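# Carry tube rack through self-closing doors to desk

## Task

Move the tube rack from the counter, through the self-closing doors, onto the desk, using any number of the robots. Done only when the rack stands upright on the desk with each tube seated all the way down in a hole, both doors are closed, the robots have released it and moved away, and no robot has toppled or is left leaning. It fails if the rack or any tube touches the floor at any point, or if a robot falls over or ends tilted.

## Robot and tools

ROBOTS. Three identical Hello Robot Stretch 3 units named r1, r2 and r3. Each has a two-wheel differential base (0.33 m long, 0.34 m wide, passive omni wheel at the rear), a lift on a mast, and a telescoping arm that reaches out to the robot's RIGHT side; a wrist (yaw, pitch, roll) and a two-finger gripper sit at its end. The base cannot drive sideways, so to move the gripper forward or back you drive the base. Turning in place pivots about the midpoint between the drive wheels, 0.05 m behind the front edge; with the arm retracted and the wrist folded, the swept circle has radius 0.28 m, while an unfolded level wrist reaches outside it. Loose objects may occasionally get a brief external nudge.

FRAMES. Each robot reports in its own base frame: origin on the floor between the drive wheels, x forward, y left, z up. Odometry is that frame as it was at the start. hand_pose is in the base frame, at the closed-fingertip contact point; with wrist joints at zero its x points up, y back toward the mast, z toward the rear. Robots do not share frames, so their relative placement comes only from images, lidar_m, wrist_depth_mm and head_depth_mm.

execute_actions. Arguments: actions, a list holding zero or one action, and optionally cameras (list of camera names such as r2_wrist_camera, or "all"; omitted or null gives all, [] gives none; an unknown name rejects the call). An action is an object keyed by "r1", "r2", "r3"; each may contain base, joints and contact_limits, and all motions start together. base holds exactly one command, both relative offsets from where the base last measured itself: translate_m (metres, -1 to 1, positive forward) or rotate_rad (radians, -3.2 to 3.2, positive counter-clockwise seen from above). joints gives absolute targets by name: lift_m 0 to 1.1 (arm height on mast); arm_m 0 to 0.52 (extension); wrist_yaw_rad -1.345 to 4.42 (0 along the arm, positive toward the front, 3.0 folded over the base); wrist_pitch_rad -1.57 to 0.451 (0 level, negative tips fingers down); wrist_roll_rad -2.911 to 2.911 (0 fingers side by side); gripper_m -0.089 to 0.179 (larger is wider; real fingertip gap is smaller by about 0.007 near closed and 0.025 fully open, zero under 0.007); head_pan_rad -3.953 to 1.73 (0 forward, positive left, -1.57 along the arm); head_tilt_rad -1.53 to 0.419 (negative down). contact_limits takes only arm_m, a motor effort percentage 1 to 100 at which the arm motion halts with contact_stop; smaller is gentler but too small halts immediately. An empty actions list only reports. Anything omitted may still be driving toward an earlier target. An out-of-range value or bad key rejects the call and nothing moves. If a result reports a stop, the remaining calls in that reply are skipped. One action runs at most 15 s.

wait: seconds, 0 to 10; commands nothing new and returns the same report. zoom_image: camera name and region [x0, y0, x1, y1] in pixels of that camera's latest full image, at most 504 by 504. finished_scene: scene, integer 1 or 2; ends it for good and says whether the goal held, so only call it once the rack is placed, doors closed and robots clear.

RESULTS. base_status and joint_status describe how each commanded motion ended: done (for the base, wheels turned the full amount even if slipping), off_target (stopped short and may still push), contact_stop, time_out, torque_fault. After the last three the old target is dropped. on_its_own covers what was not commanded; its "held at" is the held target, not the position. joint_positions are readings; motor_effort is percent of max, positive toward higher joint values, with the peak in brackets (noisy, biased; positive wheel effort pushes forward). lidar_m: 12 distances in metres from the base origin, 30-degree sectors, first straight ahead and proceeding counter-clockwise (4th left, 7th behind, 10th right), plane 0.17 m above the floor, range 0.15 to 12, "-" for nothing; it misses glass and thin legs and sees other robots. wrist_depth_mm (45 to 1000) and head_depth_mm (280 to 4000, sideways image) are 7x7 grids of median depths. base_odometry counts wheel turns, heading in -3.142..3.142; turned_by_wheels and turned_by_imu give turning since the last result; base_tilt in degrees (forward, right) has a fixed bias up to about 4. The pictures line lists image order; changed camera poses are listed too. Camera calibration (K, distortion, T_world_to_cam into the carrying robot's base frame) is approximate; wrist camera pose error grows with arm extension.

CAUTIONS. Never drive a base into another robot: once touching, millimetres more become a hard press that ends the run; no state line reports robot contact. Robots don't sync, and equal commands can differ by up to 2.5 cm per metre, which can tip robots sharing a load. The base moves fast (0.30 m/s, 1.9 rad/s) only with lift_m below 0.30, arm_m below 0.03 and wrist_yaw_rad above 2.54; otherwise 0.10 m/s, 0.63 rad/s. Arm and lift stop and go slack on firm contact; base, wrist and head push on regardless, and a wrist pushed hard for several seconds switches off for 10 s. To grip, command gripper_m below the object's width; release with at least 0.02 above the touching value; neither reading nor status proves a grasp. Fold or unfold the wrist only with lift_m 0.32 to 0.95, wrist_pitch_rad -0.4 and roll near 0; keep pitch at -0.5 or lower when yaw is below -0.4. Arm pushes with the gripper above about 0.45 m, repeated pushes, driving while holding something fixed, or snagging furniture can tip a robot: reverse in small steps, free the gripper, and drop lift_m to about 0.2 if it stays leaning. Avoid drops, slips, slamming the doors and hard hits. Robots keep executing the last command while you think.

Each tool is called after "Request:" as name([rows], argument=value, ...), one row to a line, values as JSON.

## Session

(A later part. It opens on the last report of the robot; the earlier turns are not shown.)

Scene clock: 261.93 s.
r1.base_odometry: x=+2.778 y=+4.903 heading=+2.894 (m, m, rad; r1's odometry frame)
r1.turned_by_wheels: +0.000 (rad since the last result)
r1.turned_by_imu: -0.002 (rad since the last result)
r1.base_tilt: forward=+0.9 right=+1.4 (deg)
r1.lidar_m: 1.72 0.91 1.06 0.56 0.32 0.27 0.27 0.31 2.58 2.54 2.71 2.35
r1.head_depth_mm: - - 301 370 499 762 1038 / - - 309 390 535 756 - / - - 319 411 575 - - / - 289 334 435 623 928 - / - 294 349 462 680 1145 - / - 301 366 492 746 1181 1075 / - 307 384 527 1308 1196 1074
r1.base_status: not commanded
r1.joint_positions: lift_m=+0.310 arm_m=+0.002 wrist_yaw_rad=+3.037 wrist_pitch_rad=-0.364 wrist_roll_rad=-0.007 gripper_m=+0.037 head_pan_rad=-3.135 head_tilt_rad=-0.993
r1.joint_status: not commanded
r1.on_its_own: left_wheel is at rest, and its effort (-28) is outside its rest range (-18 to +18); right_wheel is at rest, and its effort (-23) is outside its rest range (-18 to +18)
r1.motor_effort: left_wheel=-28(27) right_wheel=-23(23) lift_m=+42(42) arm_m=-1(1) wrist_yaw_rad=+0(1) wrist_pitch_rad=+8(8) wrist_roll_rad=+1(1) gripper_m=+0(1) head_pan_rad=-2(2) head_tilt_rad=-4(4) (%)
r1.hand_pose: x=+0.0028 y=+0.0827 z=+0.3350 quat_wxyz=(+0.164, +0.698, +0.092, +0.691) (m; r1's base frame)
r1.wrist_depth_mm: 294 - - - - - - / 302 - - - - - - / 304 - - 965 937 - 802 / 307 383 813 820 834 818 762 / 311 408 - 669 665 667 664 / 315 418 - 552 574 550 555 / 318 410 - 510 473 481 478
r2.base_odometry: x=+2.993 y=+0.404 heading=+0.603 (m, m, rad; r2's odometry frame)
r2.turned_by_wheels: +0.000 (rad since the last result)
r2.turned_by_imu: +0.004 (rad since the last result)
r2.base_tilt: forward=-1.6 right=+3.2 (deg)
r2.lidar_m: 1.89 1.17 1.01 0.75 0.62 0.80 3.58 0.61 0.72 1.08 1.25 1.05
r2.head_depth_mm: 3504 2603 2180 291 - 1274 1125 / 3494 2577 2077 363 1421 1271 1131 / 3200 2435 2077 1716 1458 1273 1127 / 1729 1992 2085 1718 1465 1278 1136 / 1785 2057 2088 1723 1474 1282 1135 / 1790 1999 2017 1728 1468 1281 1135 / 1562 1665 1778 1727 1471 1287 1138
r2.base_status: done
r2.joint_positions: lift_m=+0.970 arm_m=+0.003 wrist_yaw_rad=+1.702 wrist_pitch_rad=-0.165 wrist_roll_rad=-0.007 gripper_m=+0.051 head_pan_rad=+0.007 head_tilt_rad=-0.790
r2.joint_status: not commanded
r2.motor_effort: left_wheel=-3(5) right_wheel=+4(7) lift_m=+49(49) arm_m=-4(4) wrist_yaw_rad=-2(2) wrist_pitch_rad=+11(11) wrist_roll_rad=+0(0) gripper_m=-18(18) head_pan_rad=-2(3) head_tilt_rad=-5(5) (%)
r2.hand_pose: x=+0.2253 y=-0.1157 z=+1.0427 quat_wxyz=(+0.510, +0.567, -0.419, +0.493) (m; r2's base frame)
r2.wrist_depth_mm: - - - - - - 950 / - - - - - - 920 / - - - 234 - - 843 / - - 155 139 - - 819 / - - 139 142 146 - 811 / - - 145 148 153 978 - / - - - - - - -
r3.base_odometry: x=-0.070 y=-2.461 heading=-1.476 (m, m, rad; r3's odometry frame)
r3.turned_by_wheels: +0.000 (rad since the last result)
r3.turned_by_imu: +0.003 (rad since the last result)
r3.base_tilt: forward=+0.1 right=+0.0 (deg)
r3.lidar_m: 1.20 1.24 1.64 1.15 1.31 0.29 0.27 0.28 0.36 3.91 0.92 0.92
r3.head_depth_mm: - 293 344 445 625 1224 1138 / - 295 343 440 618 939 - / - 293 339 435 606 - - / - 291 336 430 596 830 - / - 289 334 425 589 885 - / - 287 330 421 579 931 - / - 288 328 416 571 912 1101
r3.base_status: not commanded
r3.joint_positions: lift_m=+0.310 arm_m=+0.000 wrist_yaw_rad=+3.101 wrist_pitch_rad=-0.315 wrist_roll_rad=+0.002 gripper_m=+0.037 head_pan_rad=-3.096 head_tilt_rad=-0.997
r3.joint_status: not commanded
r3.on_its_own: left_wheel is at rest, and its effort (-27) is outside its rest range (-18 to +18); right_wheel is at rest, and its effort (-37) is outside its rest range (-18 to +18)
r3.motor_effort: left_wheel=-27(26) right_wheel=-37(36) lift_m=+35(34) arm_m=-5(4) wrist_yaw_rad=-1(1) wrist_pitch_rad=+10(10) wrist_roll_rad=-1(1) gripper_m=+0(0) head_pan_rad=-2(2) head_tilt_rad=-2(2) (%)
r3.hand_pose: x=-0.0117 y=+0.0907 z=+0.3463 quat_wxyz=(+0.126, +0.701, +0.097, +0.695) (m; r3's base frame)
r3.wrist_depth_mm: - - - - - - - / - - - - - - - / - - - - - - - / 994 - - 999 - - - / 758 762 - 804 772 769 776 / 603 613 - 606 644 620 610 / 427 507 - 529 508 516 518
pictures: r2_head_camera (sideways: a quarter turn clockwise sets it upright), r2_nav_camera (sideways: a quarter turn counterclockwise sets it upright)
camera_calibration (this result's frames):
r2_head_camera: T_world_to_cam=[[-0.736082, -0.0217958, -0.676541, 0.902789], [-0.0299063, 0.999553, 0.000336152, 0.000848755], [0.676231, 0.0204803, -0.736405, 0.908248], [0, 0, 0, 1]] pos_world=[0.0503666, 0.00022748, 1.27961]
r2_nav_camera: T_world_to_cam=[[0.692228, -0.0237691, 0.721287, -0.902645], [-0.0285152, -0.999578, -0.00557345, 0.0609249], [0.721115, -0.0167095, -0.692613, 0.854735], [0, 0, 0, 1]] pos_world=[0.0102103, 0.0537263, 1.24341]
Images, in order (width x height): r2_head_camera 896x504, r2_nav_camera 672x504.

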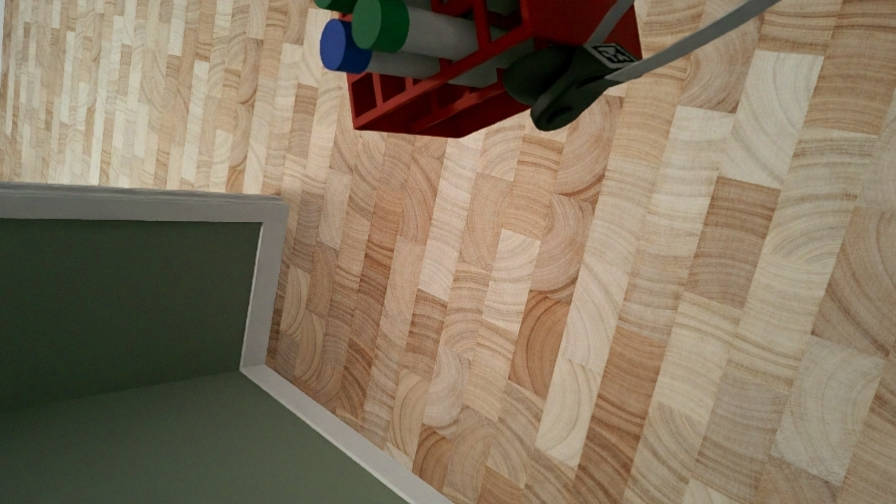

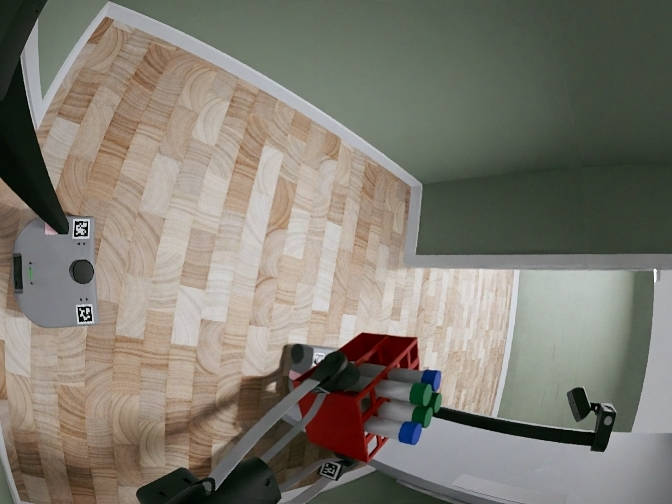

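Request:
execute_actions([
  {"r1":{"base":{"translate_m":0.9}},"r2":{"base":{"translate_m":1.0}}},
], cameras=[])

Request:
execute_actions([
  {"r1":{"base":{"translate_m":0.4}},"r2":{"base":{"translate_m":0.3},"joints":{"head_tilt_rad":-1.1}}},
], cameras=[])

Request:
execute_actions([
  {"r2":{"base":{"rotate_rad":-0.55}}},
], cameras=["r2_nav_camera","r3_nav_camera","r1_nav_camera"])

Scene clock: 273.97 s.
r1.base_odometry: x=+1.906 y=+5.123 heading=+2.894 (m, m, rad; r1's odometry frame)
r1.turned_by_wheels: +0.000 (rad since the last result)
r1.turned_by_imu: -0.006 (rad since the last result)
r1.base_tilt: forward=+0.9 right=+1.3 (deg)
r1.lidar_m: 1.42 0.68 0.52 0.51 0.54 0.72 2.72 2.91 2.66 2.62 1.86 1.44
r1.head_depth_mm: 2204 1980 1734 1524 1337 1188 1037 / 2695 2141 1787 1528 1342 1232 - / 2522 2154 1806 1539 1349 - - / 2451 2160 1791 1545 1349 1231 - / 2454 2172 1801 1538 1348 1215 - / 2446 2176 1802 1550 1354 1200 1074 / 2490 2178 1809 1547 1352 1200 1074
r1.base_status: done
r1.joint_positions: lift_m=+0.310 arm_m=+0.002 wrist_yaw_rad=+3.037 wrist_pitch_rad=-0.364 wrist_roll_rad=-0.007 gripper_m=+0.037 head_pan_rad=-3.135 head_tilt_rad=-0.993
r1.joint_status: not commanded
r1.motor_effort: left_wheel=-1(22) right_wheel=-1(19) lift_m=+41(41) arm_m=-1(1) wrist_yaw_rad=+0(0) wrist_pitch_rad=+8(8) wrist_roll_rad=+1(1) gripper_m=+0(0) head_pan_rad=-2(2) head_tilt_rad=-4(4) (%)
r1.hand_pose: x=+0.0028 y=+0.0827 z=+0.3350 quat_wxyz=(+0.164, +0.698, +0.092, +0.691) (m; r1's base frame)
r1.wrist_depth_mm: 422 - 490 498 514 515 524 / 458 - 529 539 546 557 562 / 496 - 570 593 601 600 614 / 548 532 621 632 647 662 674 / 597 590 - 649 665 662 666 / 550 554 - 556 576 559 559 / 482 490 - 504 477 475 476
r2.base_odometry: x=+3.817 y=+0.971 heading=+0.602 (m, m, rad; r2's odometry frame)
r2.turned_by_wheels: +0.000 (rad since the last result)
r2.turned_by_imu: +0.004 (rad since the last result)
r2.base_tilt: forward=-1.6 right=+3.2 (deg)
r2.lidar_m: 0.90 0.88 0.76 0.76 0.87 1.33 1.43 1.52 0.73 0.45 0.82 4.12
r2.head_depth_mm: 3407 2602 2182 291 - 1272 1129 / 3498 2601 2056 362 1408 1270 1130 / 780 915 1110 1599 1460 1274 1126 / 807 928 1095 1334 1463 1277 1132 / 832 964 1146 1412 1470 1281 1136 / 861 999 1196 1488 1473 1281 1134 / 889 1041 1242 1409 1442 1287 1135
r2.base_status: done
r2.joint_positions: lift_m=+0.970 arm_m=+0.003 wrist_yaw_rad=+1.702 wrist_pitch_rad=-0.165 wrist_roll_rad=-0.007 gripper_m=+0.051 head_pan_rad=+0.007 head_tilt_rad=-0.790
r2.joint_status: not commanded
r2.motor_effort: left_wheel=-3(4) right_wheel=+3(9) lift_m=+50(49) arm_m=-4(4) wrist_yaw_rad=-2(3) wrist_pitch_rad=+11(11) wrist_roll_rad=+0(0) gripper_m=-20(19) head_pan_rad=-3(3) head_tilt_rad=-5(5) (%)
r2.hand_pose: x=+0.2253 y=-0.1157 z=+1.0427 quat_wxyz=(+0.510, +0.567, -0.419, +0.493) (m; r2's base frame)
r2.wrist_depth_mm: 746 911 871 775 - - - / 780 985 891 835 - - - / 799 - 991 235 - - - / 821 - 155 138 - - - / 845 - 138 143 146 - - / 848 - 145 148 152 - - / 872 - - - - - -
r3.base_odometry: x=-0.070 y=-2.461 heading=-1.476 (m, m, rad; r3's odometry frame)
r3.turned_by_wheels: +0.000 (rad since the last result)
r3.turned_by_imu: +0.003 (rad since the last result)
r3.base_tilt: forward=+0.1 right=+0.1 (deg)
r3.lidar_m: 1.20 0.46 1.64 1.56 1.31 0.29 0.27 0.28 0.36 3.91 0.93 0.92
r3.head_depth_mm: - 293 344 445 627 1219 1136 / - 295 342 440 615 938 - / - 293 339 435 607 - - / - 291 336 430 597 830 - / - 289 333 426 587 880 - / - 287 330 421 579 930 - / - 288 328 416 571 910 1099
r3.base_status: not commanded
r3.joint_positions: lift_m=+0.310 arm_m=+0.000 wrist_yaw_rad=+3.101 wrist_pitch_rad=-0.315 wrist_roll_rad=+0.002 gripper_m=+0.037 head_pan_rad=-3.096 head_tilt_rad=-0.997
r3.joint_status: not commanded
r3.on_its_own: left_wheel is at rest, and its effort (-26) is outside its rest range (-18 to +18); right_wheel is at rest, and its effort (-37) is outside its rest range (-18 to +18)
r3.motor_effort: left_wheel=-26(26) right_wheel=-37(36) lift_m=+35(34) arm_m=-4(5) wrist_yaw_rad=-1(2) wrist_pitch_rad=+10(10) wrist_roll_rad=+0(1) gripper_m=+0(0) head_pan_rad=-2(2) head_tilt_rad=-2(2) (%)
r3.hand_pose: x=-0.0117 y=+0.0907 z=+0.3463 quat_wxyz=(+0.126, +0.701, +0.097, +0.695) (m; r3's base frame)
r3.wrist_depth_mm: - - - - - - - / - - - - - - - / - - - - - - - / 987 992 - - - 993 - / 755 761 - 799 761 489 496 / 613 606 - 617 584 436 399 / 421 512 - 527 517 438 349
pictures: none
No camera images: the call's "cameras" was empty. Leave "cameras" out to get every camera's image.

Scene clock: 279.23 s.
r1.base_odometry: x=+1.518 y=+5.221 heading=+2.894 (m, m, rad; r1's odometry frame)
r1.turned_by_wheels: +0.000 (rad since the last result)
r1.turned_by_imu: -0.003 (rad since the last result)
r1.base_tilt: forward=+0.9 right=+1.3 (deg)
r1.lidar_m: 1.02 0.63 0.49 0.48 0.51 0.73 2.83 3.32 2.70 2.66 1.34 1.04
r1.head_depth_mm: 2037 1908 1696 1500 1337 1189 1037 / 2716 2154 1799 1526 1343 1224 - / 2706 2128 1798 1538 1348 - - / 2611 2161 1798 1545 1344 1236 - / 2672 2170 1792 1536 1348 1217 - / 2655 2179 1803 1541 1346 1203 1074 / 2724 2179 1816 1542 1356 1202 1076
r1.base_status: done
r1.joint_positions: lift_m=+0.310 arm_m=+0.002 wrist_yaw_rad=+3.037 wrist_pitch_rad=-0.364 wrist_roll_rad=-0.007 gripper_m=+0.037 head_pan_rad=-3.135 head_tilt_rad=-0.993
r1.joint_status: not commanded
r1.motor_effort: left_wheel=-1(3) right_wheel=-1(2) lift_m=+41(42) arm_m=-1(1) wrist_yaw_rad=-1(0) wrist_pitch_rad=+8(8) wrist_roll_rad=+0(1) gripper_m=+1(0) head_pan_rad=-2(2) head_tilt_rad=-5(4) (%)
r1.hand_pose: x=+0.0028 y=+0.0827 z=+0.3350 quat_wxyz=(+0.164, +0.698, +0.092, +0.691) (m; r1's base frame)
r1.wrist_depth_mm: 450 - 460 469 480 480 492 / 482 - 506 506 511 531 532 / 532 - 545 551 558 567 579 / 576 579 595 609 617 610 625 / 615 616 - 638 640 645 653 / 551 558 - 560 570 553 549 / 482 493 - 506 480 480 478
r2.base_odometry: x=+4.064 y=+1.141 heading=+0.602 (m, m, rad; r2's odometry frame)
r2.turned_by_wheels: +0.000 (rad since the last result)
r2.turned_by_imu: +0.001 (rad since the last result)
r2.base_tilt: forward=-1.6 right=+3.2 (deg)
r2.lidar_m: 0.60 0.69 0.68 0.68 0.79 1.36 1.70 1.64 0.49 0.79 0.90 3.84
r2.head_depth_mm: 1909 - - 1372 1270 1174 1094 / 1858 356 1484 1388 1276 1182 1096 / 593 733 1016 1362 1279 1194 - / 625 767 995 1346 1279 1194 - / 646 803 1058 1365 1287 1188 - / 671 840 1126 1391 1288 1192 1119 / 697 882 1202 1377 1298 1196 1115
r2.base_status: done
r2.joint_positions: lift_m=+0.970 arm_m=+0.003 wrist_yaw_rad=+1.702 wrist_pitch_rad=-0.165 wrist_roll_rad=-0.007 gripper_m=+0.051 head_pan_rad=+0.007 head_tilt_rad=-1.086
r2.joint_status: all done
r2.motor_effort: left_wheel=-3(4) right_wheel=+3(7) lift_m=+50(49) arm_m=-4(4) wrist_yaw_rad=-2(3) wrist_pitch_rad=+11(11) wrist_roll_rad=+0(0) gripper_m=-18(18) head_pan_rad=-2(3) head_tilt_rad=-7(29) (%)
r2.hand_pose: x=+0.2253 y=-0.1157 z=+1.0427 quat_wxyz=(+0.510, +0.567, -0.419, +0.493) (m; r2's base frame)
r2.wrist_depth_mm: 669 604 546 504 - - - / 700 648 555 522 - - - / 720 686 614 235 - - - / 744 758 156 139 - - - / 772 822 138 141 146 - - / 809 899 145 148 152 - - / 788 979 840 734 - - -
r3.base_odometry: x=-0.070 y=-2.461 heading=-1.476 (m, m, rad; r3's odometry frame)
r3.turned_by_wheels: +0.000 (rad since the last result)
r3.turned_by_imu: +0.001 (rad since the last result)
r3.base_tilt: forward=+0.1 right=+0.0 (deg)
r3.lidar_m: 0.50 1.24 1.64 1.56 1.31 0.29 0.27 0.28 0.36 3.89 0.92 0.92
r3.head_depth_mm: - 293 344 445 626 1218 1136 / - 295 342 440 616 939 - / - 293 339 435 606 - - / - 291 336 430 597 830 - / - 288 334 426 587 883 - / - 287 331 421 580 932 - / - 288 328 417 572 910 1098
r3.base_status: not commanded
r3.joint_positions: lift_m=+0.310 arm_m=+0.000 wrist_yaw_rad=+3.101 wrist_pitch_rad=-0.315 wrist_roll_rad=+0.002 gripper_m=+0.037 head_pan_rad=-3.096 head_tilt_rad=-0.997
r3.joint_status: not commanded
r3.on_its_own: left_wheel is at rest, and its effort (-27) is outside its rest range (-18 to +18); right_wheel is at rest, and its effort (-37) is outside its rest range (-18 to +18)
r3.motor_effort: left_wheel=-27(27) right_wheel=-37(36) lift_m=+34(35) arm_m=-5(4) wrist_yaw_rad=-1(1) wrist_pitch_rad=+10(10) wrist_roll_rad=-1(0) gripper_m=+0(0) head_pan_rad=-1(2) head_tilt_rad=-2(2) (%)
r3.hand_pose: x=-0.0117 y=+0.0907 z=+0.3463 quat_wxyz=(+0.126, +0.701, +0.097, +0.695) (m; r3's base frame)
r3.wrist_depth_mm: - - - - - - - / - - - - - - - / - - - - - - - / - - 986 - - 994 - / 756 749 - 794 762 753 751 / 613 603 - 612 634 617 622 / 422 503 - 533 510 520 524
pictures: none
No camera images: the call's "cameras" was empty. Leave "cameras" out to get every camera's image.

Scene clock: 281.17 s.
r1.base_odometry: x=+1.518 y=+5.221 heading=+2.894 (m, m, rad; r1's odometry frame)
r1.turned_by_wheels: +0.000 (rad since the last result)
r1.turned_by_imu: +0.000 (rad since the last result)
r1.base_tilt: forward=+0.9 right=+1.3 (deg)
r1.lidar_m: 1.02 0.63 0.49 0.48 0.51 0.73 2.83 3.29 2.70 2.66 1.34 1.04
r1.head_depth_mm: 2048 1918 1710 1492 1336 1186 1039 / 2675 2147 1778 1525 1333 1231 - / 2714 2150 1795 1538 1344 - - / 2632 2155 1788 1553 1341 1234 - / 2661 2175 1804 1535 1347 1216 - / 2683 2155 1806 1545 1355 1195 1076 / 2722 2175 1805 1550 1354 1199 1077
r1.base_status: not commanded
r1.joint_positions: lift_m=+0.310 arm_m=+0.002 wrist_yaw_rad=+3.037 wrist_pitch_rad=-0.364 wrist_roll_rad=-0.007 gripper_m=+0.037 head_pan_rad=-3.135 head_tilt_rad=-0.993
r1.joint_status: not commanded
r1.motor_effort: left_wheel=-1(1) right_wheel=-1(1) lift_m=+41(42) arm_m=-1(1) wrist_yaw_rad=-1(1) wrist_pitch_rad=+8(8) wrist_roll_rad=+0(0) gripper_m=+0(0) head_pan_rad=-2(2) head_tilt_rad=-3(4) (%)
r1.hand_pose: x=+0.0028 y=+0.0827 z=+0.3350 quat_wxyz=(+0.164, +0.698, +0.092, +0.691) (m; r1's base frame)
r1.wrist_depth_mm: 458 - 467 467 477 478 491 / 492 - 498 510 518 519 534 / 527 - 547 550 556 569 576 / 581 588 590 599 614 621 631 / 617 622 - 625 640 645 649 / 553 563 - 552 579 552 563 / 479 488 - 512 475 472 475
r2.base_odometry: x=+4.064 y=+1.141 heading=+0.052 (m, m, rad; r2's odometry frame)
r2.turned_by_wheels: -0.550 (rad since the last result)
r2.turned_by_imu: -0.556 (rad since the last result)
r2.base_tilt: forward=-1.6 right=+3.3 (deg)
r2.lidar_m: 3.82 0.60 0.68 0.68 0.68 0.77 1.30 1.69 1.66 0.49 0.80 0.89
r2.head_depth_mm: 1916 - - 1365 1270 1178 1093 / 1889 355 1486 1388 1278 1178 1096 / 1899 1702 1535 1398 1278 1188 - / 1907 1700 1537 1399 1284 1191 - / 1909 1710 1543 1406 1289 1191 - / 1924 1716 1514 1246 1290 1192 1120 / 1934 724 833 1137 1294 1197 1113
r2.base_status: done
r2.joint_positions: lift_m=+0.970 arm_m=+0.003 wrist_yaw_rad=+1.702 wrist_pitch_rad=-0.165 wrist_roll_rad=-0.007 gripper_m=+0.051 head_pan_rad=+0.007 head_tilt_rad=-1.086
r2.joint_status: not commanded
r2.motor_effort: left_wheel=+1(4) right_wheel=-3(8) lift_m=+49(49) arm_m=-4(4) wrist_yaw_rad=-2(2) wrist_pitch_rad=+11(11) wrist_roll_rad=+0(0) gripper_m=-18(18) head_pan_rad=-2(3) head_tilt_rad=-7(7) (%)
r2.hand_pose: x=+0.2253 y=-0.1157 z=+1.0427 quat_wxyz=(+0.510, +0.567, -0.419, +0.493) (m; r2's base frame)
r2.wrist_depth_mm: 458 - - - - - 660 / 481 - - - - - 640 / 500 - - 234 - - 630 / 539 678 156 138 - - 645 / 582 611 139 142 146 - 641 / 617 616 145 148 153 867 657 / 646 744 - - - 934 666
r3.base_odometry: x=-0.070 y=-2.461 heading=-1.476 (m, m, rad; r3's odometry frame)
r3.turned_by_wheels: +0.000 (rad since the last result)
r3.turned_by_imu: +0.001 (rad since the last result)
r3.base_tilt: forward=+0.1 right=+0.0 (deg)
r3.lidar_m: 0.49 1.24 1.64 1.55 1.31 0.29 0.27 0.28 0.36 3.90 0.93 0.92
r3.head_depth_mm: - 293 344 446 626 1217 1128 / - 294 342 441 617 938 - / - 293 340 435 606 - - / - 291 336 430 597 829 - / - 289 334 427 588 881 - / - 287 331 420 580 933 - / - 288 328 417 571 911 1102
r3.base_status: not commanded
r3.joint_positions: lift_m=+0.310 arm_m=+0.000 wrist_yaw_rad=+3.101 wrist_pitch_rad=-0.315 wrist_roll_rad=+0.002 gripper_m=+0.037 head_pan_rad=-3.096 head_tilt_rad=-0.997
r3.joint_status: not commanded
r3.on_its_own: left_wheel is at rest, and its effort (-27) is outside its rest range (-18 to +18); right_wheel is at rest, and its effort (-37) is outside its rest range (-18 to +18)
r3.motor_effort: left_wheel=-27(26) right_wheel=-37(36) lift_m=+34(35) arm_m=-4(4) wrist_yaw_rad=-1(1) wrist_pitch_rad=+10(10) wrist_roll_rad=-1(1) gripper_m=+0(1) head_pan_rad=-2(2) head_tilt_rad=-2(3) (%)
r3.hand_pose: x=-0.0117 y=+0.0907 z=+0.3463 quat_wxyz=(+0.126, +0.701, +0.097, +0.695) (m; r3's base frame)
r3.wrist_depth_mm: - - - - - - - / - - - - - - - / - - - - - - - / - - 989 - - - - / 753 753 - 808 762 779 779 / 596 612 - 615 643 623 619 / 424 509 - 528 515 506 519
pictures: r1_nav_camera (sideways: a quarter turn counterclockwise sets it upright), r2_nav_camera (sideways: a quarter turn counterclockwise sets it upright), r3_nav_camera (sideways: a quarter turn counterclockwise sets it upright)
camera_calibration (this result's frames):
r1_nav_camera: T_world_to_cam=[[-0.809122, -0.0676723, 0.583731, -0.714822], [-0.0865684, 0.996236, -0.00450009, 0.0599481], [-0.581229, -0.0541737, -0.811935, 1.01401], [0, 0, 0, 1]] pos_world=[0.0161802, -0.0531637, 1.24084]
r2_nav_camera: T_world_to_cam=[[0.872696, -0.0226338, 0.487739, -0.599457], [-0.028764, -0.999573, 0.00508078, 0.0470556], [0.487416, -0.0184633, -0.872975, 1.09067], [0, 0, 0, 1]] pos_world=[-0.00711171, 0.0536049, 1.24426]
r3_nav_camera: T_world_to_cam=[[-0.868697, 0.0000974195, 0.495344, -0.589803], [-0.035044, 0.997482, -0.0616537, 0.133165], [-0.494103, -0.0709172, -0.866506, 1.08315], [0, 0, 0, 1]] pos_world=[0.0274926, -0.0559581, 1.23892]
Images, in order (width x height): r1_nav_camera 672x504, r2_nav_camera 672x504, r3_nav_camera 672x504.

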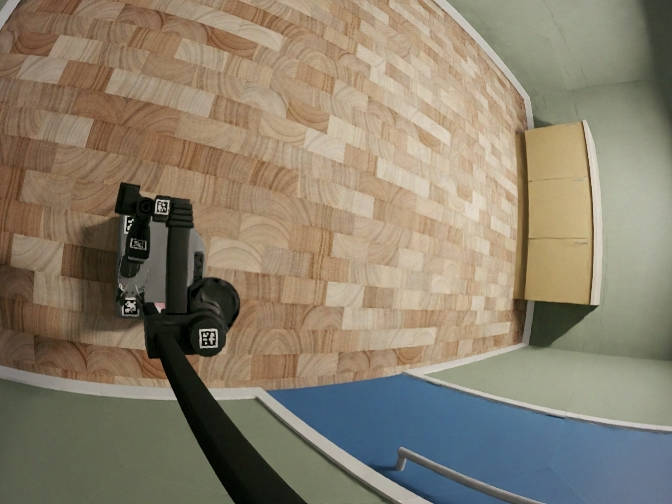

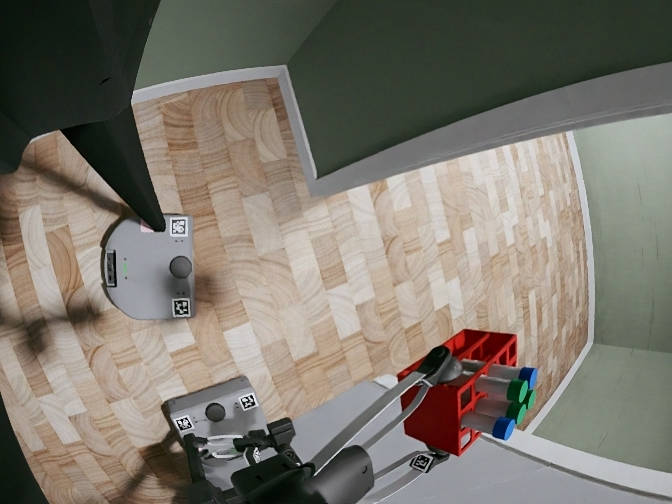

